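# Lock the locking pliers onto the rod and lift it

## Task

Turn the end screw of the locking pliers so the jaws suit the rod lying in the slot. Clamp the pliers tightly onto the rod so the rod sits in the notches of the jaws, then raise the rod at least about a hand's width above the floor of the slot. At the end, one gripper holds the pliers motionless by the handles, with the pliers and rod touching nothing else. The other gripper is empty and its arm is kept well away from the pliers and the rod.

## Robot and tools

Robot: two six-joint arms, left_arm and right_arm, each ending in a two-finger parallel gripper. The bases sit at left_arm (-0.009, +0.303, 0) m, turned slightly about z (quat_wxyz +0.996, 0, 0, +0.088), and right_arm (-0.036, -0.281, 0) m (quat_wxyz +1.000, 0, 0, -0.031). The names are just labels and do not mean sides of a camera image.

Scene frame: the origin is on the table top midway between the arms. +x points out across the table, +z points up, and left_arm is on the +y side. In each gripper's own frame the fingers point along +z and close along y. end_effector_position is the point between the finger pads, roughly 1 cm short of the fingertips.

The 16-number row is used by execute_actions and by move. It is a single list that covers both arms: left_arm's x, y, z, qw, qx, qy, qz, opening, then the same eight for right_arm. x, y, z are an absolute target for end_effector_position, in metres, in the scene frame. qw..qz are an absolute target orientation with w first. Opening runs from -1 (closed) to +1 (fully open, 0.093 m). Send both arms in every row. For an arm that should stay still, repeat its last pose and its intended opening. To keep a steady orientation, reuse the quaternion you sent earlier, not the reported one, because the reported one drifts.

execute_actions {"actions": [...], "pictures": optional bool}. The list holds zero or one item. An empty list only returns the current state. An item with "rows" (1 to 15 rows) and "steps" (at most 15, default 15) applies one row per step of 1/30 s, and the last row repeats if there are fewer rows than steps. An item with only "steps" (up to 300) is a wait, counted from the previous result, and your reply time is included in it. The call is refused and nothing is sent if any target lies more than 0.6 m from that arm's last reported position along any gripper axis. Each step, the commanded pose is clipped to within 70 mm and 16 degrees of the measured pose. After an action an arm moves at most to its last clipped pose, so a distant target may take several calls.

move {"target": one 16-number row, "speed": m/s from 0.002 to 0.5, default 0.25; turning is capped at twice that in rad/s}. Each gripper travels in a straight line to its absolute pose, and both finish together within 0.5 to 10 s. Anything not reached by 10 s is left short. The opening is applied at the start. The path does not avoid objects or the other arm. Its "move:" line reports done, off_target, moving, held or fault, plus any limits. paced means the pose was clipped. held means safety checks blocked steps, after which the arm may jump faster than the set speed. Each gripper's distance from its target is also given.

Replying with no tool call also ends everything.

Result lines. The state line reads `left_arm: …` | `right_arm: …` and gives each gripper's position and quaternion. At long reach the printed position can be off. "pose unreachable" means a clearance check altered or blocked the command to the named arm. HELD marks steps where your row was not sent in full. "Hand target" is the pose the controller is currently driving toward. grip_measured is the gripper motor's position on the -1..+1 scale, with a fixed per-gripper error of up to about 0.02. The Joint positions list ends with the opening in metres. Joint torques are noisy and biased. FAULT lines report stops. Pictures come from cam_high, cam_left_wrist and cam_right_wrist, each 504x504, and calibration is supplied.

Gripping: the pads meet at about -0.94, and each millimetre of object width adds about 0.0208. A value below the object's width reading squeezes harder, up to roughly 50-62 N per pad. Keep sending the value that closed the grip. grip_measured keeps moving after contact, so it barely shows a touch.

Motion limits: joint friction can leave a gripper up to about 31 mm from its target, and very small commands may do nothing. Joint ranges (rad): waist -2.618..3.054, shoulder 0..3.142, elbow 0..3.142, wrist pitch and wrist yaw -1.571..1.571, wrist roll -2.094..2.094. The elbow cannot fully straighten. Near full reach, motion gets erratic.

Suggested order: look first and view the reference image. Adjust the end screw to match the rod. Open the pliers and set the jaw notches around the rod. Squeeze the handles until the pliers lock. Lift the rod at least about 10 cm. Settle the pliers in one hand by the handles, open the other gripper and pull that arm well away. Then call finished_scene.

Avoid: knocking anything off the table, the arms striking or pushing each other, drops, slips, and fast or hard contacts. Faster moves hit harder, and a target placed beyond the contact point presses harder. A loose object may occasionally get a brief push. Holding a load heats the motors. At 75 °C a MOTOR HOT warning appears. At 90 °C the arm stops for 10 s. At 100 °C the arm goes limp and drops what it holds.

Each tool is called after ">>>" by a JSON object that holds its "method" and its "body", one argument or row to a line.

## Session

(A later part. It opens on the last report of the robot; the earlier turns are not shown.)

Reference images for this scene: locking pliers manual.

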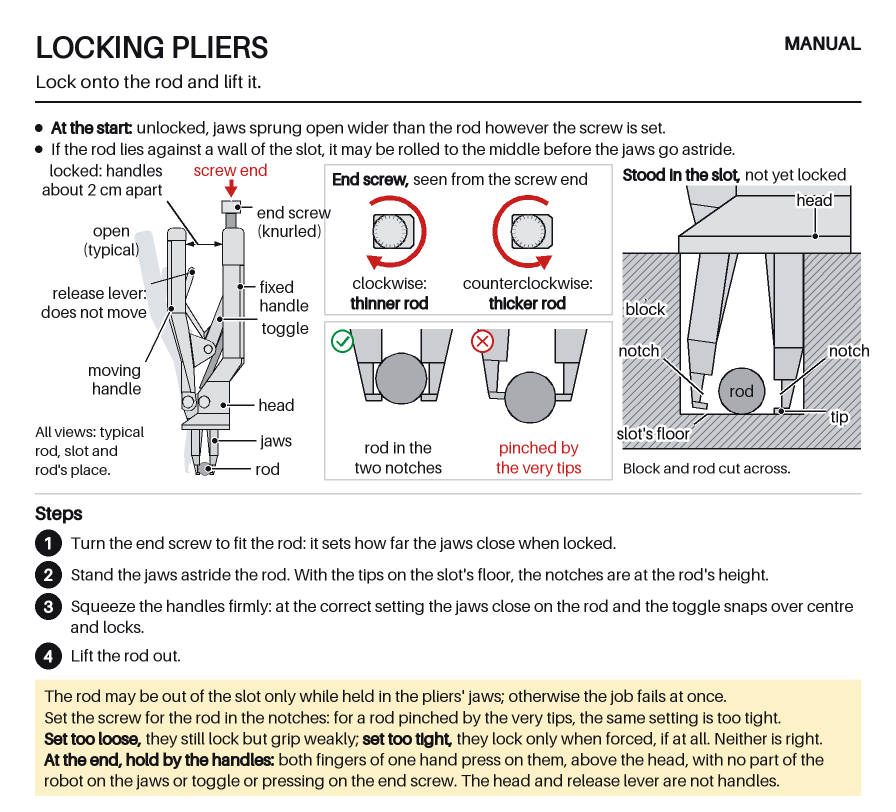

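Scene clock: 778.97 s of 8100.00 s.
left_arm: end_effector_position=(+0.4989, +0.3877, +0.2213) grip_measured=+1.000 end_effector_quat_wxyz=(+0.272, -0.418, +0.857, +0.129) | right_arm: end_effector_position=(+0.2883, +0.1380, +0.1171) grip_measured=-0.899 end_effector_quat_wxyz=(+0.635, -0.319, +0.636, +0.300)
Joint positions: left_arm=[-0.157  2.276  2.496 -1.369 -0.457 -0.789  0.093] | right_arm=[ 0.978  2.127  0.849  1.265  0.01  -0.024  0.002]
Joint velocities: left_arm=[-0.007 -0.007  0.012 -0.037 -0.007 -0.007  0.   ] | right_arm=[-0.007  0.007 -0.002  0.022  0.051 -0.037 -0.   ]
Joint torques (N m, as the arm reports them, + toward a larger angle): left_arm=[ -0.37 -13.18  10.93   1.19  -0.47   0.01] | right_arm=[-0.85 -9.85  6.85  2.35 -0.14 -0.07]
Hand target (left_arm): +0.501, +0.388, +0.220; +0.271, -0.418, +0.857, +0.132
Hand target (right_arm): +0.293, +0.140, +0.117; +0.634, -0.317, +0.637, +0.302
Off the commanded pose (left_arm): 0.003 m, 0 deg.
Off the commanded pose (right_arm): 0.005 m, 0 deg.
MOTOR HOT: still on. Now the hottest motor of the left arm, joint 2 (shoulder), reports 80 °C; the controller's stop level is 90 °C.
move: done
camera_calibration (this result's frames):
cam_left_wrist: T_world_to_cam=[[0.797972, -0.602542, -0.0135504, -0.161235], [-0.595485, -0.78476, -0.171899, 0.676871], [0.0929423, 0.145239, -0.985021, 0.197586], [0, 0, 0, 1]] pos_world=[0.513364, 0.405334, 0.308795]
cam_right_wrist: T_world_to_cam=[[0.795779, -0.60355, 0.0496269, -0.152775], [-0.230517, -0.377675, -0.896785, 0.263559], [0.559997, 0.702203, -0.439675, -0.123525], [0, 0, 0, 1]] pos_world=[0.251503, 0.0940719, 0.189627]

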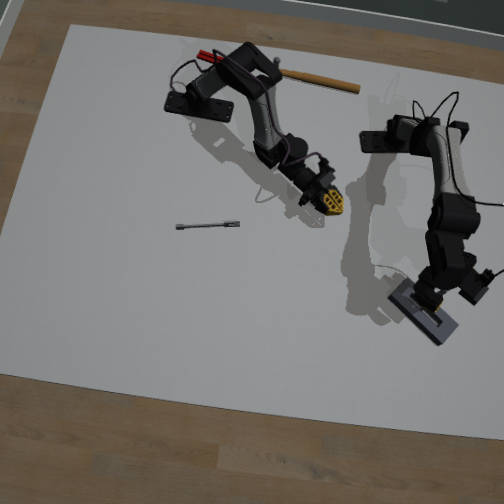

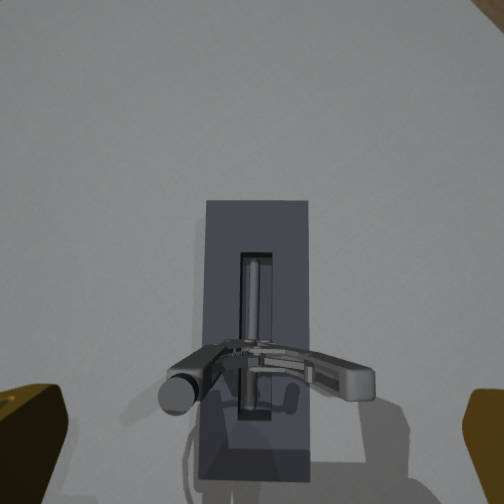

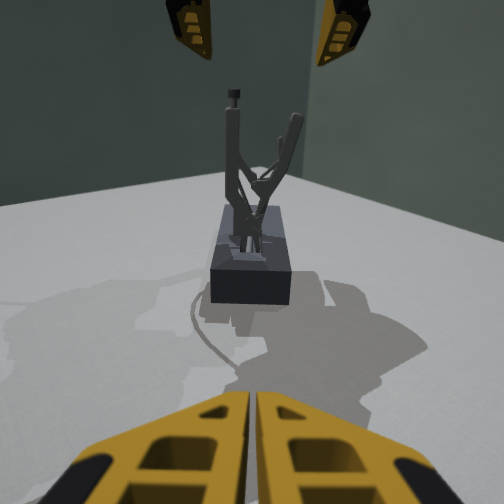

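>>> {"method": "move", "body": {
  "target": [0.16,0.35,0.22,0.381,-0.080,0.920,0.033,-0.4,0.293,0.14,0.117,0.634,-0.317,0.637,0.302,-0.9],
  "speed": 0.25
}}

>>> {"method": "execute_actions", "body": {
  "actions": [
    {"steps":300}
  ],
  "pictures": false
}}

Scene clock: 784.10 s of 8100.00 s.
left_arm: end_effector_position=(+0.1623, +0.3479, +0.2296) grip_measured=-0.399 end_effector_quat_wxyz=(+0.394, -0.078, +0.915, +0.044) | right_arm: end_effector_position=(+0.2883, +0.1380, +0.1171) grip_measured=-0.899 end_effector_quat_wxyz=(+0.635, -0.319, +0.636, +0.300)
Joint positions: left_arm=[ 0.206  0.549  0.921 -1.135  0.135  0.155  0.026] | right_arm=[ 0.978  2.127  0.849  1.265  0.01  -0.024  0.002]
Joint velocities: left_arm=[-0.007  0.002  0.002 -0.007 -0.037  0.066 -0.   ] | right_arm=[ 0.007 -0.017  0.002 -0.007 -0.095  0.051 -0.   ]
Joint torques (N m, as the arm reports them, + toward a larger angle): left_arm=[0.44 1.27 6.18 2.   0.07 0.18] | right_arm=[-0.88 -9.8   6.88  2.35 -0.13 -0.06]
Hand target (left_arm): +0.159, +0.347, +0.220; +0.383, -0.077, +0.920, +0.041
Hand target (right_arm): +0.293, +0.140, +0.117; +0.634, -0.317, +0.637, +0.302
Off the commanded pose (left_arm): 0.010 m, 2 deg.
Off the commanded pose (right_arm): 0.005 m, 0 deg.
MOTOR HOT: still on. Now the hottest motor of the left arm, joint 2 (shoulder), reports 78 °C; the controller's stop level is 90 °C.
move: done
camera_calibration (this result's frames):
cam_left_wrist: T_world_to_cam=[[0.1986, -0.9794, -0.036508, 0.317115], [-0.913775, -0.171568, -0.368212, 0.330031], [0.354364, 0.106487, -0.929025, 0.201019], [0, 0, 0, 1]] pos_world=[0.167361, 0.3458, 0.319851]
cam_right_wrist: T_world_to_cam=[[0.795779, -0.60355, 0.0496269, -0.152775], [-0.230517, -0.377675, -0.896785, 0.263559], [0.559997, 0.702203, -0.439675, -0.123525], [0, 0, 0, 1]] pos_world=[0.251503, 0.0940719, 0.189627]

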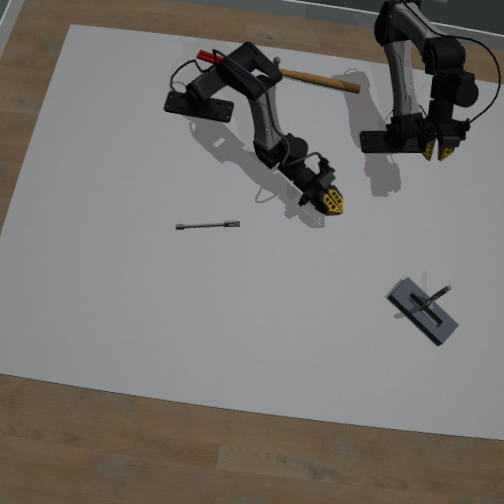

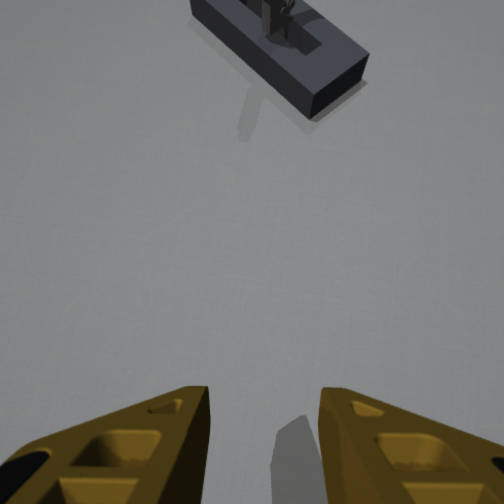

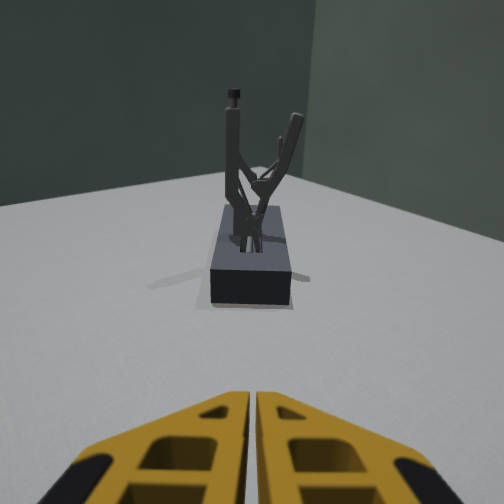

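Scene clock: 794.10 s of 8100.00 s.
left_arm: end_effector_position=(+0.1624, +0.3475, +0.2296) grip_measured=-0.399 end_effector_quat_wxyz=(+0.394, -0.076, +0.915, +0.044) | right_arm: end_effector_position=(+0.2883, +0.1380, +0.1171) grip_measured=-0.899 end_effector_quat_wxyz=(+0.635, -0.319, +0.636, +0.300)
Joint positions: left_arm=[ 0.206  0.549  0.921 -1.135  0.137  0.158  0.026] | right_arm=[ 0.978  2.127  0.849  1.265  0.01  -0.024  0.002]
Joint velocities: left_arm=[-0.002 -0.012 -0.017  0.022  0.007  0.037  0.001] | right_arm=[-0.002 -0.002  0.002  0.007  0.037 -0.066  0.001]
Joint torques (N m, as the arm reports them, + toward a larger angle): left_arm=[0.52 1.41 6.09 2.03 0.04 0.14] | right_arm=[-0.86 -9.84  6.82  2.33 -0.13 -0.06]
Hand target (left_arm): +0.159, +0.347, +0.220; +0.383, -0.077, +0.920, +0.041
Hand target (right_arm): +0.293, +0.140, +0.117; +0.634, -0.317, +0.637, +0.302
Off the commanded pose (left_arm): 0.010 m, 2 deg.
Off the commanded pose (right_arm): 0.005 m, 0 deg.
MOTOR HOT: cleared. Now the hottest motor of the left arm, joint 2 (shoulder), reports 71 °C.
Steps of this call (steps 1 to 300: nothing new was sent). Readings (end_effector_position):
1: left_arm (+0.1624, +0.3478, +0.2296) | right_arm (+0.2883, +0.1380, +0.1171)
2: left_arm (+0.1624, +0.3478, +0.2296) | right_arm (+0.2883, +0.1380, +0.1171)
4: left_arm (+0.1623, +0.3477, +0.2296) | right_arm (+0.2883, +0.1380, +0.1171)
8: left_arm (+0.1624, +0.3476, +0.2296) | right_arm (+0.2883, +0.1380, +0.1171)
300: the state above

>>> {"method": "execute_actions", "body": {
  "actions": [
    {"steps":300}
  ],
  "pictures": false
}}

>>> {"method": "execute_actions", "body": {
  "actions": [
    {"steps":300}
  ],
  "pictures": false
}}

>>> {"method": "execute_actions", "body": {
  "actions": [
    {"steps":300}
  ],
  "pictures": false
}}

>>> {"method": "execute_actions", "body": {
  "actions": [
    {"steps":300}
  ],
  "pictures": false
}}

>>> {"method": "move", "body": {
  "target": [0.484,0.402,0.225,0.354,0.354,0.854,-0.146,-0.4,0.293,0.14,0.117,0.634,-0.317,0.637,0.302,-0.9],
  "speed": 0.2
}}

Scene clock: 807.63 s of 8100.00 s.
left_arm: end_effector_position=(+0.1624, +0.3475, +0.2296) grip_measured=-0.399 end_effector_quat_wxyz=(+0.394, -0.076, +0.915, +0.044) | right_arm: end_effector_position=(+0.2883, +0.1380, +0.1171) grip_measured=-0.899 end_effector_quat_wxyz=(+0.635, -0.319, +0.636, +0.300)
Joint positions: left_arm=[ 0.206  0.549  0.921 -1.135  0.137  0.158  0.026] | right_arm=[ 0.978  2.127  0.849  1.265  0.01  -0.024  0.002]
Joint velocities: left_arm=[-0.002 -0.017  0.007  0.007  0.022 -0.037 -0.   ] | right_arm=[ 0.012  0.007 -0.007 -0.037 -0.007  0.037 -0.   ]
Joint torques (N m, as the arm reports them, + toward a larger angle): left_arm=[0.32 1.39 6.16 2.02 0.07 0.13] | right_arm=[-0.84 -9.82  6.87  2.35 -0.13 -0.05]
Hand target (left_arm): +0.159, +0.347, +0.220; +0.383, -0.077, +0.920, +0.041
Hand target (right_arm): +0.293, +0.140, +0.117; +0.634, -0.317, +0.637, +0.302
Off the commanded pose (left_arm): 0.010 m, 2 deg.
Off the commanded pose (right_arm): 0.005 m, 0 deg.
Steps of this call (steps 1 to 406: nothing new was sent). Readings (end_effector_position):
1: left_arm (+0.1624, +0.3475, +0.2296) | right_arm (+0.2883, +0.1380, +0.1171)
2: left_arm (+0.1624, +0.3475, +0.2296) | right_arm (+0.2883, +0.1380, +0.1171)
4: left_arm (+0.1624, +0.3475, +0.2296) | right_arm (+0.2883, +0.1380, +0.1171)
8: left_arm (+0.1624, +0.3475, +0.2296) | right_arm (+0.2883, +0.1380, +0.1171)
406: the state above

Scene clock: 817.63 s of 8100.00 s.
left_arm: end_effector_position=(+0.1624, +0.3475, +0.2296) grip_measured=-0.399 end_effector_quat_wxyz=(+0.394, -0.076, +0.915, +0.044) | right_arm: end_effector_position=(+0.2883, +0.1380, +0.1171) grip_measured=-0.899 end_effector_quat_wxyz=(+0.635, -0.319, +0.636, +0.300)
Joint positions: left_arm=[ 0.206  0.549  0.921 -1.135  0.137  0.158  0.026] | right_arm=[ 0.978  2.127  0.849  1.265  0.01  -0.024  0.002]
Joint velocities: left_arm=[ 0.007  0.002 -0.027  0.051 -0.125 -0.051 -0.001] | right_arm=[-0.022 -0.007  0.002  0.022 -0.007 -0.022  0.001]
Joint torques (N m, as the arm reports them, + toward a larger angle): left_arm=[0.45 1.34 6.13 2.   0.05 0.12] | right_arm=[-0.82 -9.81  6.88  2.35 -0.13 -0.07]
Hand target (left_arm): +0.159, +0.347, +0.220; +0.383, -0.077, +0.920, +0.041
Hand target (right_arm): +0.293, +0.140, +0.117; +0.634, -0.317, +0.637, +0.302
Off the commanded pose (left_arm): 0.010 m, 2 deg.
Off the commanded pose (right_arm): 0.005 m, 0 deg.
Steps of this call (steps 1 to 300: nothing new was sent). Readings (end_effector_position):
1: left_arm (+0.1624, +0.3475, +0.2296) | right_arm (+0.2883, +0.1380, +0.1171)
2: left_arm (+0.1624, +0.3475, +0.2296) | right_arm (+0.2883, +0.1380, +0.1171)
4: left_arm (+0.1624, +0.3475, +0.2296) | right_arm (+0.2883, +0.1380, +0.1171)
8: left_arm (+0.1624, +0.3475, +0.2296) | right_arm (+0.2883, +0.1380, +0.1171)
300: the state above

Scene clock: 827.63 s of 8100.00 s.
left_arm: end_effector_position=(+0.1624, +0.3475, +0.2296) grip_measured=-0.399 end_effector_quat_wxyz=(+0.394, -0.076, +0.915, +0.044) | right_arm: end_effector_position=(+0.2883, +0.1380, +0.1171) grip_measured=-0.899 end_effector_quat_wxyz=(+0.635, -0.319, +0.636, +0.300)
Joint positions: left_arm=[ 0.206  0.549  0.921 -1.135  0.137  0.158  0.026] | right_arm=[ 0.978  2.127  0.849  1.265  0.01  -0.024  0.002]
Joint velocities: left_arm=[-0.012 -0.002 -0.022 -0.007 -0.037 -0.066 -0.   ] | right_arm=[ 0.017  0.002  0.007 -0.007 -0.051 -0.051 -0.   ]
Joint torques (N m, as the arm reports them, + toward a larger angle): left_arm=[0.55 1.42 6.09 2.01 0.07 0.13] | right_arm=[-0.86 -9.82  6.9   2.34 -0.13 -0.05]
Hand target (left_arm): +0.159, +0.347, +0.220; +0.383, -0.077, +0.920, +0.041
Hand target (right_arm): +0.293, +0.140, +0.117; +0.634, -0.317, +0.637, +0.302
Off the commanded pose (left_arm): 0.010 m, 2 deg.
Off the commanded pose (right_arm): 0.005 m, 0 deg.
Steps of this call (steps 1 to 300: nothing new was sent). Readings (end_effector_position):
1: left_arm (+0.1624, +0.3475, +0.2296) | right_arm (+0.2883, +0.1380, +0.1171)
2: left_arm (+0.1624, +0.3475, +0.2296) | right_arm (+0.2883, +0.1380, +0.1171)
4: left_arm (+0.1624, +0.3475, +0.2296) | right_arm (+0.2883, +0.1380, +0.1171)
8: left_arm (+0.1624, +0.3475, +0.2296) | right_arm (+0.2883, +0.1380, +0.1171)
300: the state above

Scene clock: 837.63 s of 8100.00 s.
left_arm: end_effector_position=(+0.1623, +0.3475, +0.2295) grip_measured=-0.399 end_effector_quat_wxyz=(+0.394, -0.076, +0.915, +0.044) | right_arm: end_effector_position=(+0.2883, +0.1380, +0.1171) grip_measured=-0.899 end_effector_quat_wxyz=(+0.635, -0.319, +0.636, +0.300)
Joint positions: left_arm=[ 0.206  0.549  0.921 -1.136  0.137  0.158  0.026] | right_arm=[ 0.978  2.127  0.849  1.265  0.01  -0.024  0.002]
Joint velocities: left_arm=[-0.002  0.007 -0.017 -0.022 -0.007  0.022 -0.001] | right_arm=[-0.012 -0.022 -0.002  0.037 -0.007 -0.081 -0.002]
Joint torques (N m, as the arm reports them, + toward a larger angle): left_arm=[0.24 1.34 6.11 1.97 0.06 0.16] | right_arm=[-0.86 -9.82  6.84  2.35 -0.12 -0.06]
Hand target (left_arm): +0.159, +0.347, +0.220; +0.383, -0.077, +0.920, +0.041
Hand target (right_arm): +0.293, +0.140, +0.117; +0.634, -0.317, +0.637, +0.302
Off the commanded pose (left_arm): 0.010 m, 2 deg.
Off the commanded pose (right_arm): 0.005 m, 0 deg.
Steps of this call (steps 1 to 300: nothing new was sent). Readings (end_effector_position):
1: left_arm (+0.1624, +0.3475, +0.2296) | right_arm (+0.2883, +0.1380, +0.1171)
2: left_arm (+0.1624, +0.3475, +0.2296) | right_arm (+0.2883, +0.1380, +0.1171)
4: left_arm (+0.1624, +0.3475, +0.2296) | right_arm (+0.2883, +0.1380, +0.1171)
8: left_arm (+0.1624, +0.3475, +0.2296) | right_arm (+0.2883, +0.1380, +0.1171)
300: the state above

Scene clock: 840.97 s of 8100.00 s.
left_arm: end_effector_position=(+0.4812, +0.4109, +0.2262) grip_measured=-0.399 end_effector_quat_wxyz=(+0.359, +0.346, +0.855, -0.140) | right_arm: end_effector_position=(+0.2883, +0.1380, +0.1171) grip_measured=-0.899 end_effector_quat_wxyz=(+0.635, -0.319, +0.636, +0.300)
Joint positions: left_arm=[ 0.263  2.252  2.4   -1.365  0.722  1.074  0.026] | right_arm=[ 0.978  2.127  0.849  1.265  0.01  -0.024  0.002]
Joint velocities: left_arm=[ 0.002 -0.002 -0.007 -0.022  0.007  0.007 -0.001] | right_arm=[ 0.007 -0.002  0.007 -0.007  0.037 -0.066 -0.001]
Joint torques (N m, as the arm reports them, + toward a larger angle): left_arm=[ -0.97 -12.96  10.75   0.93   0.5    0.1 ] | right_arm=[-0.83 -9.83  6.82  2.34 -0.13 -0.07]
Hand target (left_arm): +0.484, +0.406, +0.225; +0.358, +0.354, +0.852, -0.145
Hand target (right_arm): +0.293, +0.140, +0.117; +0.634, -0.317, +0.637, +0.302
Off the commanded pose (left_arm): 0.009 m, 1 deg.
Off the commanded pose (right_arm): 0.005 m, 0 deg.
move: done
camera_calibration (this result's frames):
cam_left_wrist: T_world_to_cam=[[-0.677305, -0.735218, -0.0267063, 0.63431], [-0.684272, 0.642876, -0.344213, 0.18047], [0.27024, -0.214862, -0.938512, 0.252759], [0, 0, 0, 1]] pos_world=[0.484806, 0.404645, 0.316278]
cam_right_wrist: T_world_to_cam=[[0.795779, -0.60355, 0.0496269, -0.152775], [-0.230517, -0.377675, -0.896785, 0.263559], [0.559997, 0.702203, -0.439675, -0.123525], [0, 0, 0, 1]] pos_world=[0.251503, 0.0940719, 0.189627]

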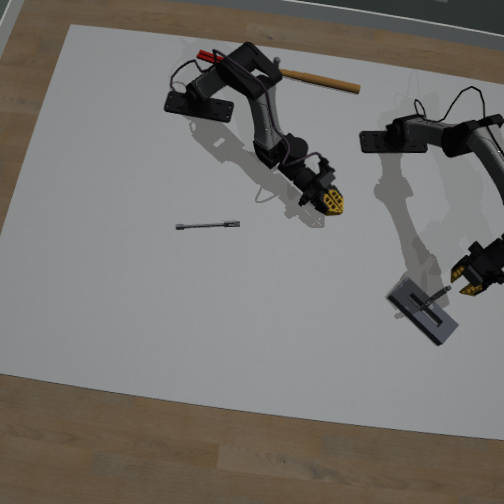

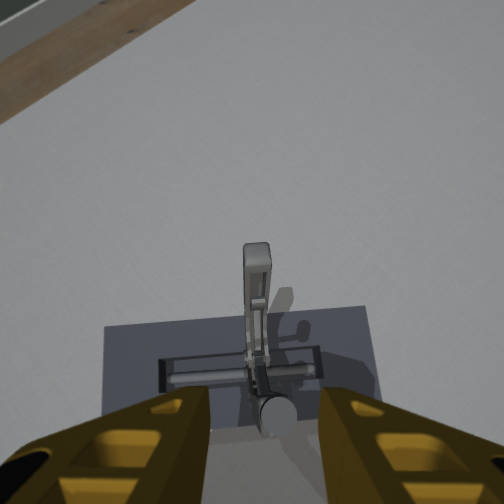

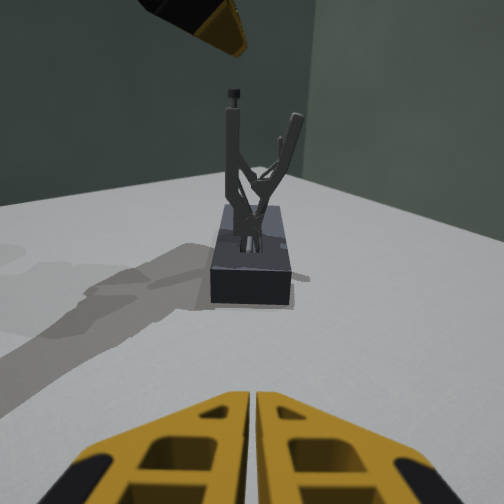

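>>> {"method": "move", "body": {
  "target": [0.480,0.400,0.198,0.354,0.354,0.854,-0.146,-0.4,0.293,0.14,0.117,0.634,-0.317,0.637,0.302,-0.9],
  "speed": 0.03
}}

Scene clock: 846.10 s of 8100.00 s.
left_arm: end_effector_position=(+0.4821, +0.4055, +0.1981) grip_measured=-0.399 end_effector_quat_wxyz=(+0.354, +0.349, +0.855, -0.146) | right_arm: end_effector_position=(+0.2883, +0.1380, +0.1171) grip_measured=-0.899 end_effector_quat_wxyz=(+0.635, -0.319, +0.636, +0.300)
Joint positions: left_arm=[ 0.253  2.209  2.214 -1.235  0.722  1.075  0.026] | right_arm=[ 0.978  2.127  0.849  1.265  0.01  -0.024  0.002]
Joint velocities: left_arm=[ 0.017 -0.002  0.002  0.037 -0.11   0.051  0.   ] | right_arm=[ 0.007  0.002 -0.007 -0.037 -0.007 -0.051 -0.001]
Joint torques (N m, as the arm reports them, + toward a larger angle): left_arm=[ -0.95 -16.49   5.86   1.17   0.4    0.06] | right_arm=[-0.85 -9.86  6.86  2.35 -0.13 -0.06]
Hand target (left_arm): +0.481, +0.400, +0.198; +0.354, +0.354, +0.853, -0.147
Hand target (right_arm): +0.293, +0.140, +0.117; +0.634, -0.317, +0.637, +0.302
Off the commanded pose (left_arm): 0.006 m, 1 deg.
Off the commanded pose (right_arm): 0.005 m, 0 deg.
move: done
camera_calibration (this result's frames):
cam_left_wrist: T_world_to_cam=[[-0.685755, -0.72768, -0.0148821, 0.628859], [-0.681039, 0.648747, -0.339578, 0.169965], [0.256759, -0.222732, -0.94046, 0.235077], [0, 0, 0, 1]] pos_world=[0.486638, 0.399703, 0.288155]
cam_right_wrist: T_world_to_cam=[[0.795779, -0.60355, 0.0496269, -0.152775], [-0.230517, -0.377675, -0.896785, 0.263559], [0.559997, 0.702203, -0.439675, -0.123525], [0, 0, 0, 1]] pos_world=[0.251503, 0.0940719, 0.189627]

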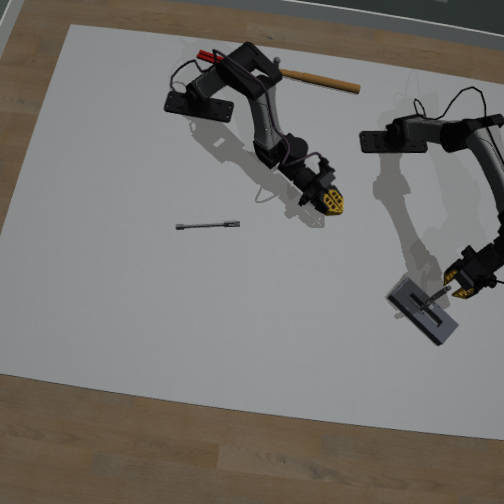

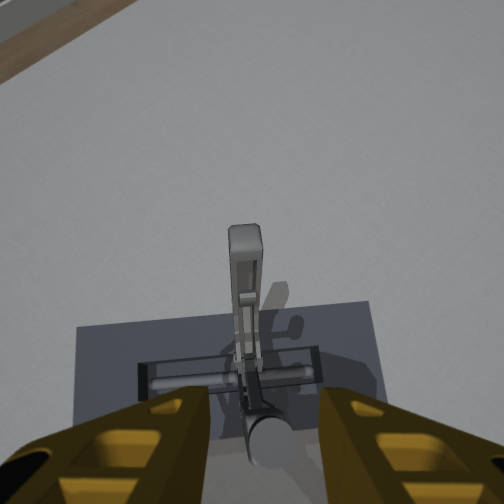

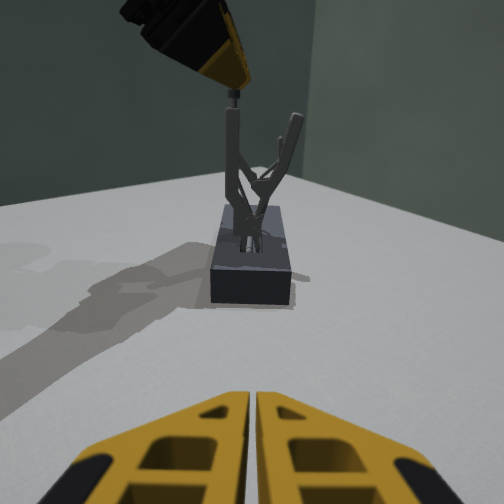

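>>> {"method": "move", "body": {
  "target": [0.476,0.400,0.181,0.354,0.354,0.854,-0.146,-0.4,0.293,0.14,0.117,0.634,-0.317,0.637,0.302,-0.9],
  "speed": 0.02
}}

>>> {"method": "zoom_image", "body": {
  "camera": "cam_right_wrist",
  "region": [180,50,300,170]
}}

Scene clock: 850.47 s of 8100.00 s.
left_arm: end_effector_position=(+0.4782, +0.4037, +0.1819) grip_measured=-0.399 end_effector_quat_wxyz=(+0.353, +0.349, +0.856, -0.147) | right_arm: end_effector_position=(+0.2883, +0.1380, +0.1171) grip_measured=-0.899 end_effector_quat_wxyz=(+0.635, -0.319, +0.636, +0.300)
Joint positions: left_arm=[ 0.253  2.17   2.087 -1.149  0.722  1.075  0.026] | right_arm=[ 0.978  2.127  0.849  1.265  0.01  -0.024  0.002]
Joint velocities: left_arm=[-0.002 -0.017 -0.012 -0.007  0.007 -0.037  0.001] | right_arm=[-0.002 -0.012  0.002  0.022 -0.022 -0.007  0.001]
Joint torques (N m, as the arm reports them, + toward a larger angle): left_arm=[ -0.74 -15.85   5.96   1.19   0.38   0.12] | right_arm=[-0.82 -9.83  6.84  2.34 -0.13 -0.06]
Hand target (left_arm): +0.476, +0.400, +0.181; +0.354, +0.354, +0.853, -0.146
Hand target (right_arm): +0.293, +0.140, +0.117; +0.634, -0.317, +0.637, +0.302
Off the commanded pose (left_arm): 0.004 m, 1 deg.
Off the commanded pose (right_arm): 0.005 m, 0 deg.
move: done
camera_calibration (this result's frames):
cam_left_wrist: T_world_to_cam=[[-0.685788, -0.727695, -0.0124085, 0.624179], [-0.681863, 0.64837, -0.338644, 0.163345], [0.254475, -0.223777, -0.940833, 0.222084], [0, 0, 0, 1]] pos_world=[0.482919, 0.398002, 0.272005]
cam_right_wrist: T_world_to_cam=[[0.795779, -0.60355, 0.0496269, -0.152775], [-0.230517, -0.377675, -0.896785, 0.263559], [0.559997, 0.702203, -0.439675, -0.123525], [0, 0, 0, 1]] pos_world=[0.251503, 0.0940719, 0.189627]

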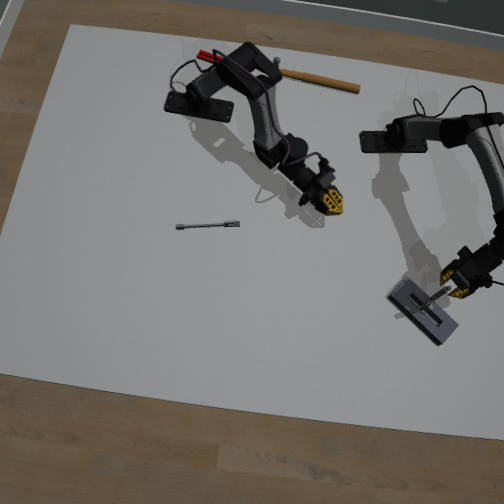

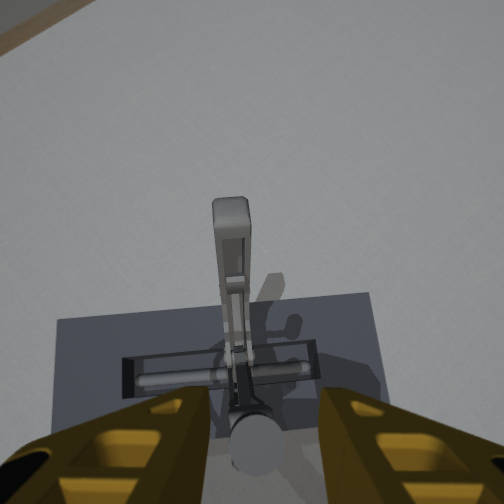

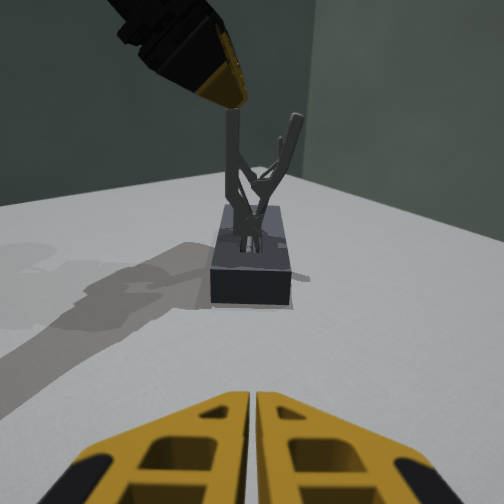

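Region (180, 50, 300, 170) of cam_right_wrist's 504x504 image, scaled by 4.200, with more detail than that image has.

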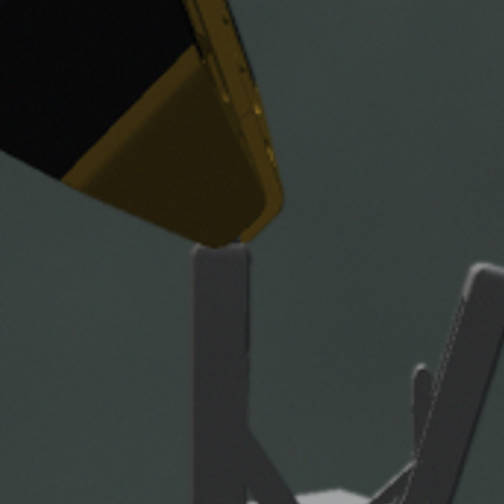

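>>> {"method": "execute_actions", "body": {
  "actions": [
    {"rows":[[0.476,0.400,0.181,0.354,0.354,0.854,-0.146,-0.5,0.293,0.14,0.117,0.634,-0.317,0.637,0.302,-0.9],[0.476,0.400,0.181,0.354,0.354,0.854,-0.146,-0.58,0.293,0.14,0.117,0.634,-0.317,0.637,0.302,-0.9],[0.476,0.400,0.181,0.354,0.354,0.854,-0.146,-0.63,0.293,0.14,0.117,0.634,-0.317,0.637,0.302,-0.9],[0.476,0.400,0.181,0.354,0.354,0.854,-0.146,-0.67,0.293,0.14,0.117,0.634,-0.317,0.637,0.302,-0.9],[0.476,0.400,0.181,0.354,0.354,0.854,-0.146,-0.71,0.293,0.14,0.117,0.634,-0.317,0.637,0.302,-0.9],[0.476,0.400,0.181,0.354,0.354,0.854,-0.146,-0.76,0.293,0.14,0.117,0.634,-0.317,0.637,0.302,-0.9],[0.476,0.400,0.181,0.354,0.354,0.854,-0.146,-0.85,0.293,0.14,0.117,0.634,-0.317,0.637,0.302,-0.9]],"steps":12}
  ],
  "pictures": false
}}

>>> {"method": "move", "body": {
  "target": [0.479,0.404,0.181,0.313,-0.530,0.757,0.220,-0.85,0.293,0.14,0.117,0.634,-0.317,0.637,0.302,-0.9],
  "speed": 0.15
}}

>>> {"method": "zoom_image", "body": {
  "camera": "cam_right_wrist",
  "region": [170,60,350,270]
}}

Scene clock: 855.30 s of 8100.00 s.
left_arm: end_effector_position=(+0.4793, +0.4044, +0.1830) grip_measured=-0.835 end_effector_quat_wxyz=(+0.355, +0.350, +0.855, -0.144) | right_arm: end_effector_position=(+0.2883, +0.1380, +0.1171) grip_measured=-0.899 end_effector_quat_wxyz=(+0.635, -0.319, +0.636, +0.300)
Joint positions: left_arm=[ 0.253  2.169  2.087 -1.142  0.721  1.075  0.005] | right_arm=[ 0.978  2.127  0.849  1.265  0.01  -0.024  0.002]
Joint velocities: left_arm=[ 0.002  0.012  0.002  0.037 -0.066  0.007 -0.   ] | right_arm=[ 0.012  0.007  0.002 -0.022 -0.007  0.022 -0.   ]
Joint torques (N m, as the arm reports them, + toward a larger angle): left_arm=[ -0.6  -16.02   5.91   1.17   0.4    0.09] | right_arm=[-0.81 -9.84  6.86  2.33 -0.12 -0.06]
Hand target (left_arm): +0.476, +0.400, +0.181; +0.353, +0.354, +0.854, -0.146
Hand target (right_arm): +0.293, +0.140, +0.117; +0.634, -0.317, +0.637, +0.302
Off the commanded pose (left_arm): 0.006 m, 1 deg.
Off the commanded pose (right_arm): 0.005 m, 0 deg.
Steps of this call (steps 1 to 133: nothing new was sent; steps 134 to 145: all 12 steps of this action). Readings (end_effector_position):
134: left_arm (+0.4788, +0.4040, +0.1829) | right_arm (+0.2883, +0.1380, +0.1171)
135: left_arm (+0.4788, +0.4040, +0.1829) | right_arm (+0.2883, +0.1380, +0.1171)
137: left_arm (+0.4789, +0.4040, +0.1830) | right_arm (+0.2883, +0.1380, +0.1171)
141: left_arm (+0.4793, +0.4043, +0.1830) | right_arm (+0.2883, +0.1380, +0.1171)
145: the state above

Scene clock: 862.73 s of 8100.00 s.
left_arm: end_effector_position=(+0.4839, +0.4023, +0.1830) grip_measured=-0.836 end_effector_quat_wxyz=(+0.314, -0.536, +0.758, +0.197) | right_arm: end_effector_position=(+0.2883, +0.1380, +0.1171) grip_measured=-0.899 end_effector_quat_wxyz=(+0.635, -0.319, +0.636, +0.300)
Joint positions: left_arm=[-0.195  2.204  2.157 -1.188 -0.696 -1.126  0.005] | right_arm=[ 0.978  2.127  0.849  1.265  0.01  -0.024  0.002]
Joint velocities: left_arm=[ 0.002  0.002 -0.012 -0.007 -0.037  0.007 -0.   ] | right_arm=[-0.007  0.002 -0.002  0.11  -0.007  0.066  0.   ]
Joint torques (N m, as the arm reports them, + toward a larger angle): left_arm=[ -0.68 -13.1   10.96   0.56  -0.79   0.02] | right_arm=[-0.85 -9.81  6.9   2.34 -0.13 -0.06]
Hand target (left_arm): +0.479, +0.402, +0.181; +0.304, -0.530, +0.761, +0.216
Hand target (right_arm): +0.293, +0.140, +0.117; +0.634, -0.317, +0.637, +0.302
Off the commanded pose (left_arm): 0.006 m, 3 deg.
Off the commanded pose (right_arm): 0.005 m, 0 deg.
move: off_target (left_arm)
camera_calibration (this result's frames):
cam_left_wrist: T_world_to_cam=[[0.944386, -0.328253, 0.0196142, -0.328247], [-0.305813, -0.898622, -0.314574, 0.604506], [0.120886, 0.291081, -0.94903, 0.0803678], [0, 0, 0, 1]] pos_world=[0.485143, 0.412081, 0.272872]
cam_right_wrist: T_world_to_cam=[[0.795779, -0.60355, 0.0496269, -0.152775], [-0.230517, -0.377675, -0.896785, 0.263559], [0.559997, 0.702203, -0.439675, -0.123525], [0, 0, 0, 1]] pos_world=[0.251503, 0.0940719, 0.189627]

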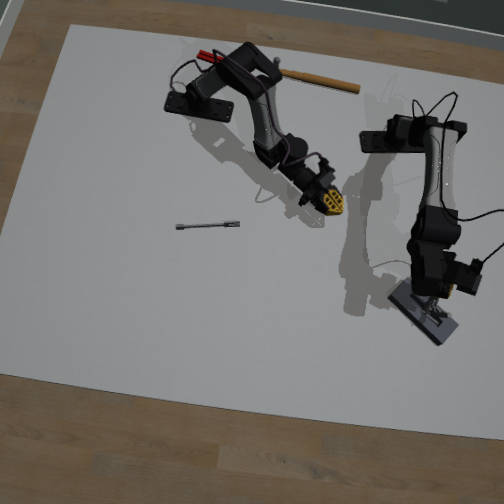

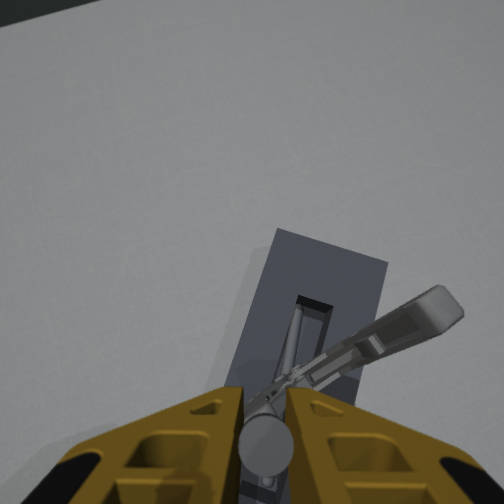

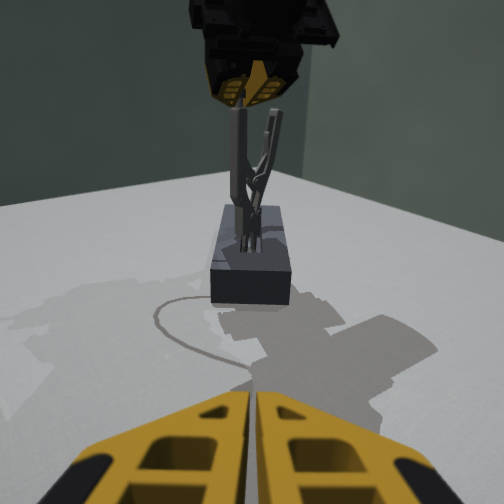

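Region (170, 60, 350, 270) of cam_right_wrist's 504x504 image, scaled by 2.400, with more detail than that image has; it fills the left 432 columns of this view, and the rest is white.

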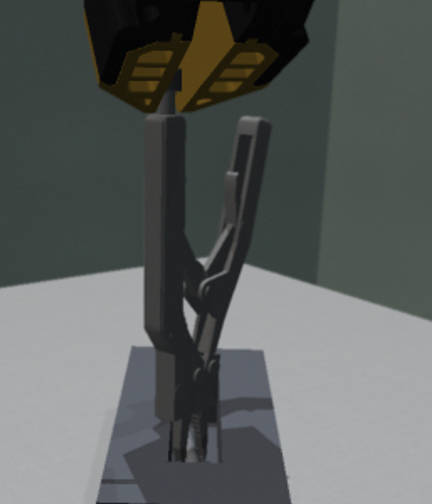

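>>> {"method": "execute_actions", "body": {
  "actions": [
    {"rows":[[0.482,0.403,0.183,0.313,-0.530,0.757,0.220,-0.76,0.293,0.14,0.117,0.634,-0.317,0.637,0.302,-0.9],[0.482,0.403,0.183,0.313,-0.530,0.757,0.220,-0.72,0.293,0.14,0.117,0.634,-0.317,0.637,0.302,-0.9],[0.482,0.403,0.183,0.313,-0.530,0.757,0.220,-0.70,0.293,0.14,0.117,0.634,-0.317,0.637,0.302,-0.9],[0.482,0.403,0.183,0.313,-0.530,0.757,0.220,-0.68,0.293,0.14,0.117,0.634,-0.317,0.637,0.302,-0.9],[0.482,0.403,0.183,0.313,-0.530,0.757,0.220,-0.66,0.293,0.14,0.117,0.634,-0.317,0.637,0.302,-0.9],[0.482,0.403,0.183,0.313,-0.530,0.757,0.220,-0.64,0.293,0.14,0.117,0.634,-0.317,0.637,0.302,-0.9],[0.482,0.403,0.183,0.313,-0.530,0.757,0.220,-0.62,0.293,0.14,0.117,0.634,-0.317,0.637,0.302,-0.9],[0.482,0.403,0.183,0.313,-0.530,0.757,0.220,-0.59,0.293,0.14,0.117,0.634,-0.317,0.637,0.302,-0.9],[0.482,0.403,0.183,0.313,-0.530,0.757,0.220,-0.55,0.293,0.14,0.117,0.634,-0.317,0.637,0.302,-0.9],[0.482,0.403,0.183,0.313,-0.530,0.757,0.220,-0.5,0.293,0.14,0.117,0.634,-0.317,0.637,0.302,-0.9],[0.482,0.403,0.183,0.313,-0.530,0.757,0.220,-0.4,0.293,0.14,0.117,0.634,-0.317,0.637,0.302,-0.9]],"steps":15}
  ],
  "pictures": false
}}

>>> {"method": "move", "body": {
  "target": [0.482,0.403,0.21,0.313,-0.530,0.757,0.220,-0.4,0.293,0.14,0.117,0.634,-0.317,0.637,0.302,-0.9],
  "speed": 0.04
}}

>>> {"method": "move", "body": {
  "target": [0.484,0.403,0.203,0.354,0.354,0.854,-0.146,-0.4,0.293,0.14,0.117,0.634,-0.317,0.637,0.302,-0.9],
  "speed": 0.4
}}

Scene clock: 873.37 s of 8100.00 s.
left_arm: end_effector_position=(+0.4793, +0.4059, +0.1848) grip_measured=-0.402 end_effector_quat_wxyz=(+0.314, -0.535, +0.755, +0.214) | right_arm: end_effector_position=(+0.2883, +0.1380, +0.1171) grip_measured=-0.899 end_effector_quat_wxyz=(+0.635, -0.319, +0.636, +0.300)
Joint positions: left_arm=[-0.195  2.204  2.158 -1.207 -0.725 -1.13   0.026] | right_arm=[ 0.978  2.127  0.849  1.265  0.01  -0.024  0.002]
Joint velocities: left_arm=[-0.002  0.002  0.007 -0.037 -0.051 -0.022 -0.   ] | right_arm=[-0.012  0.002  0.007 -0.007 -0.022  0.051 -0.   ]
Joint torques (N m, as the arm reports them, + toward a larger angle): left_arm=[ -0.8  -12.82  10.96   0.86  -0.68   0.02] | right_arm=[-0.85 -9.82  6.86  2.34 -0.13 -0.06]
Hand target (left_arm): +0.482, +0.403, +0.183; +0.313, -0.530, +0.757, +0.220
Hand target (right_arm): +0.293, +0.140, +0.117; +0.634, -0.317, +0.637, +0.302
Off the commanded pose (left_arm): 0.004 m, 1 deg.
Off the commanded pose (right_arm): 0.005 m, 0 deg.
Steps of this call (steps 1 to 304: nothing new was sent; steps 305 to 319: all 15 steps of this action). Readings (end_effector_position):
305: left_arm (+0.4835, +0.4025, +0.1830) | right_arm (+0.2883, +0.1380, +0.1171)
306: left_arm (+0.4834, +0.4029, +0.1833) | right_arm (+0.2883, +0.1380, +0.1171)
308: left_arm (+0.4822, +0.4035, +0.1836) | right_arm (+0.2883, +0.1380, +0.1171)
312: left_arm (+0.4804, +0.4051, +0.1844) | right_arm (+0.2883, +0.1380, +0.1171)
319: the state above

Scene clock: 874.73 s of 8100.00 s.
left_arm: end_effector_position=(+0.4789, +0.4063, +0.2116) grip_measured=-0.401 end_effector_quat_wxyz=(+0.314, -0.534, +0.754, +0.215) | right_arm: end_effector_position=(+0.2883, +0.1380, +0.1171) grip_measured=-0.899 end_effector_quat_wxyz=(+0.635, -0.319, +0.636, +0.300)
Joint positions: left_arm=[-0.195  2.246  2.337 -1.346 -0.728 -1.13   0.026] | right_arm=[ 0.978  2.127  0.849  1.265  0.01  -0.024  0.002]
Joint velocities: left_arm=[ 0.007 -0.012  0.007 -0.051  0.007 -0.037 -0.001] | right_arm=[ 0.007 -0.007  0.002  0.095 -0.051 -0.037 -0.001]
Joint torques (N m, as the arm reports them, + toward a larger angle): left_arm=[ -1.03 -13.02  10.88   0.88  -0.66   0.04] | right_arm=[-0.84 -9.82  6.87  2.34 -0.13 -0.06]
Hand target (left_arm): +0.481, +0.403, +0.210; +0.314, -0.530, +0.757, +0.220
Hand target (right_arm): +0.293, +0.140, +0.117; +0.634, -0.317, +0.637, +0.302
Off the commanded pose (left_arm): 0.005 m, 1 deg.
Off the commanded pose (right_arm): 0.005 m, 0 deg.
move: done
camera_calibration (this result's frames):
cam_left_wrist: T_world_to_cam=[[0.948692, -0.316135, -0.00643835, -0.324249], [-0.299788, -0.892789, -0.336235, 0.614945], [0.100548, 0.320914, -0.941756, 0.10303], [0, 0, 0, 1]] pos_world=[0.481607, 0.413446, 0.301707]
cam_right_wrist: T_world_to_cam=[[0.795779, -0.60355, 0.0496269, -0.152775], [-0.230517, -0.377675, -0.896785, 0.263559], [0.559997, 0.702203, -0.439675, -0.123525], [0, 0, 0, 1]] pos_world=[0.251503, 0.0940719, 0.189627]

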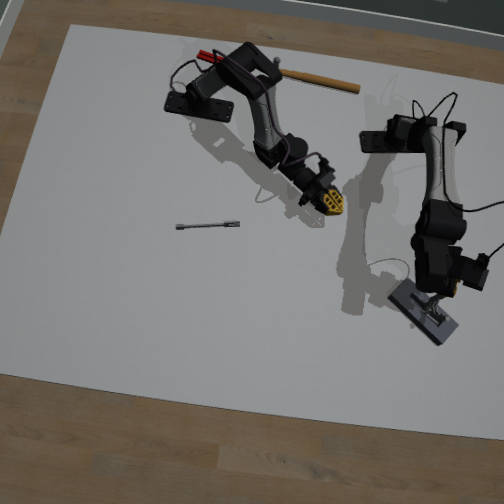

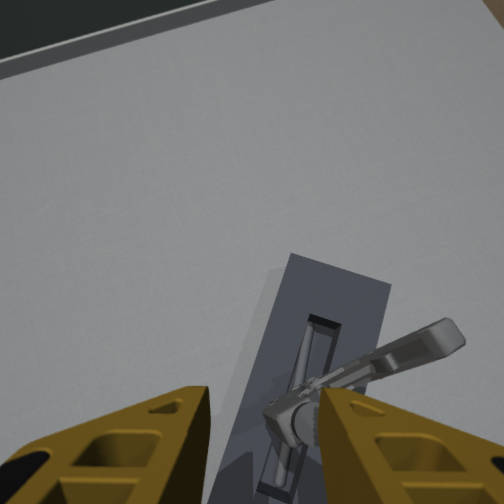

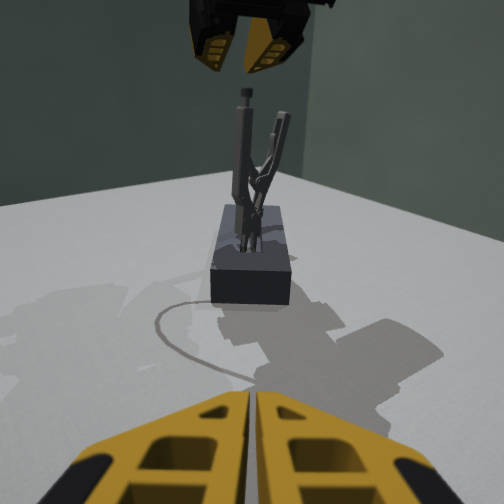

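Scene clock: 878.23 s of 8100.00 s.
left_arm: end_effector_position=(+0.4822, +0.4017, +0.2053) grip_measured=-0.401 end_effector_quat_wxyz=(+0.356, +0.357, +0.853, -0.133) | right_arm: end_effector_position=(+0.2883, +0.1380, +0.1171) grip_measured=-0.899 end_effector_quat_wxyz=(+0.635, -0.319, +0.636, +0.300)
Joint positions: left_arm=[ 0.241  2.185  2.204 -1.222  0.705  1.074  0.026] | right_arm=[ 0.978  2.127  0.849  1.265  0.01  -0.024  0.002]
Joint velocities: left_arm=[-0.002 -0.002  0.002 -0.007  0.007 -0.007 -0.002] | right_arm=[-0.007  0.022 -0.002 -0.051  0.051  0.037  0.   ]
Joint torques (N m, as the arm reports them, + toward a larger angle): left_arm=[  0.15 -12.63  11.1    1.01   0.46   0.12] | right_arm=[-0.78 -9.86  6.84  2.34 -0.13 -0.07]
Hand target (left_arm): +0.484, +0.405, +0.204; +0.357, +0.358, +0.852, -0.135
Hand target (right_arm): +0.293, +0.140, +0.117; +0.634, -0.317, +0.637, +0.302
Off the commanded pose (left_arm): 0.003 m, 2 deg.
Off the commanded pose (right_arm): 0.005 m, 0 deg.
move: done
camera_calibration (this result's frames):
cam_left_wrist: T_world_to_cam=[[-0.688602, -0.723714, -0.0454486, 0.632302], [-0.67208, 0.660495, -0.334746, 0.164968], [0.272279, -0.199962, -0.941212, 0.224555], [0, 0, 0, 1]] pos_world=[0.485134, 0.393548, 0.295313]
cam_right_wrist: T_world_to_cam=[[0.795779, -0.60355, 0.0496269, -0.152775], [-0.230517, -0.377675, -0.896785, 0.263559], [0.559997, 0.702203, -0.439675, -0.123525], [0, 0, 0, 1]] pos_world=[0.251503, 0.0940719, 0.189627]

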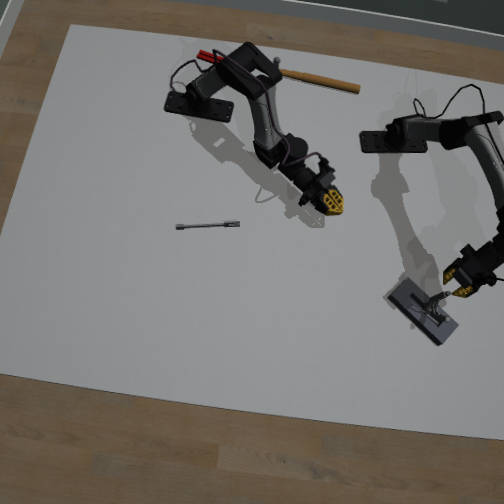

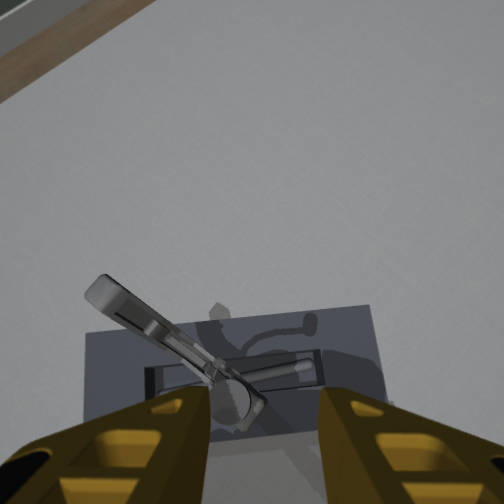

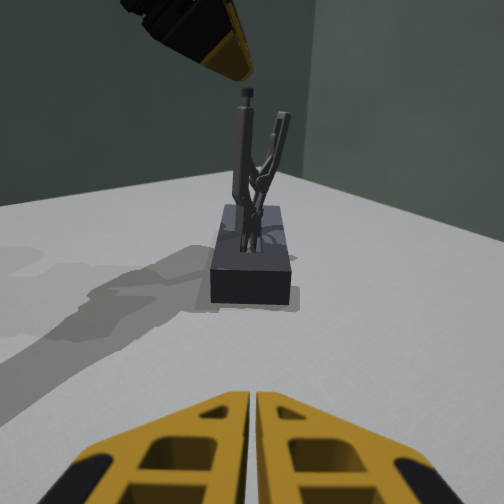

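>>> {"method": "move", "body": {
  "target": [0.496,0.404,0.198,0.354,0.354,0.854,-0.146,-0.4,0.293,0.14,0.117,0.634,-0.317,0.637,0.302,-0.9],
  "speed": 0.03
}}

Scene clock: 881.27 s of 8100.00 s.
left_arm: end_effector_position=(+0.4940, +0.4060, +0.1986) grip_measured=-0.401 end_effector_quat_wxyz=(+0.355, +0.356, +0.853, -0.138) | right_arm: end_effector_position=(+0.2883, +0.1380, +0.1171) grip_measured=-0.899 end_effector_quat_wxyz=(+0.635, -0.319, +0.636, +0.300)
Joint positions: left_arm=[ 0.241  2.261  2.302 -1.253  0.711  1.074  0.026] | right_arm=[ 0.978  2.127  0.849  1.265  0.01  -0.024  0.002]
Joint velocities: left_arm=[ 0.012  0.012  0.032 -0.007  0.037  0.066 -0.   ] | right_arm=[ 0.027  0.002 -0.002 -0.051 -0.051 -0.007 -0.001]
Joint torques (N m, as the arm reports them, + toward a larger angle): left_arm=[ -0.6  -13.58  11.09   0.94   0.45  -0.06] | right_arm=[-0.83 -9.81  6.83  2.34 -0.14 -0.07]
Hand target (left_arm): +0.496, +0.404, +0.198; +0.355, +0.353, +0.853, -0.146
Hand target (right_arm): +0.293, +0.140, +0.117; +0.634, -0.317, +0.637, +0.302
Off the commanded pose (left_arm): 0.003 m, 1 deg.
Off the commanded pose (right_arm): 0.005 m, 0 deg.
move: done
camera_calibration (this result's frames):
cam_left_wrist: T_world_to_cam=[[-0.690403, -0.72257, -0.0351695, 0.641654], [-0.672564, 0.659011, -0.336693, 0.168959], [0.266462, -0.2088, -0.940957, 0.222248], [0, 0, 0, 1]] pos_world=[0.497415, 0.398699, 0.28858]
cam_right_wrist: T_world_to_cam=[[0.795779, -0.60355, 0.0496269, -0.152775], [-0.230517, -0.377675, -0.896785, 0.263559], [0.559997, 0.702203, -0.439675, -0.123525], [0, 0, 0, 1]] pos_world=[0.251503, 0.0940719, 0.189627]

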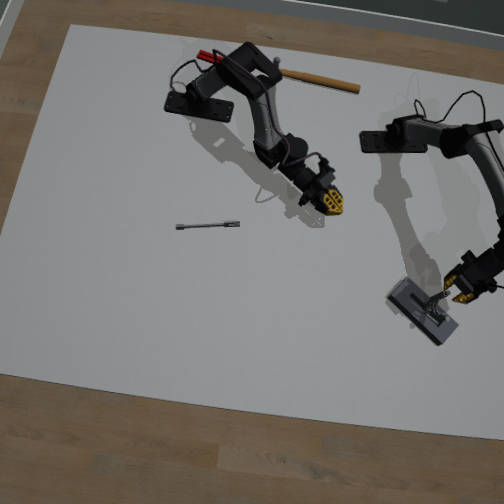

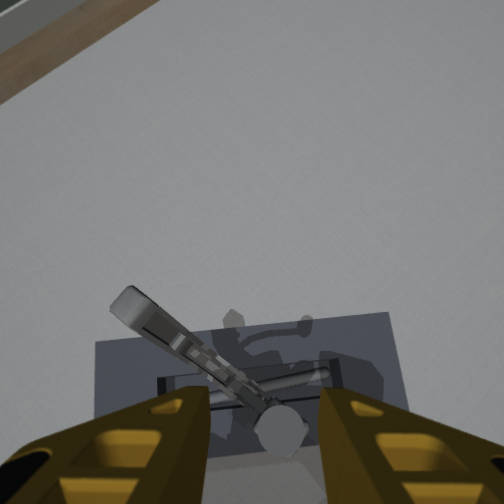

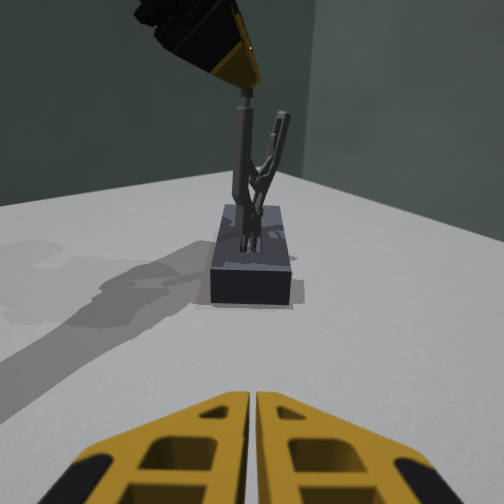

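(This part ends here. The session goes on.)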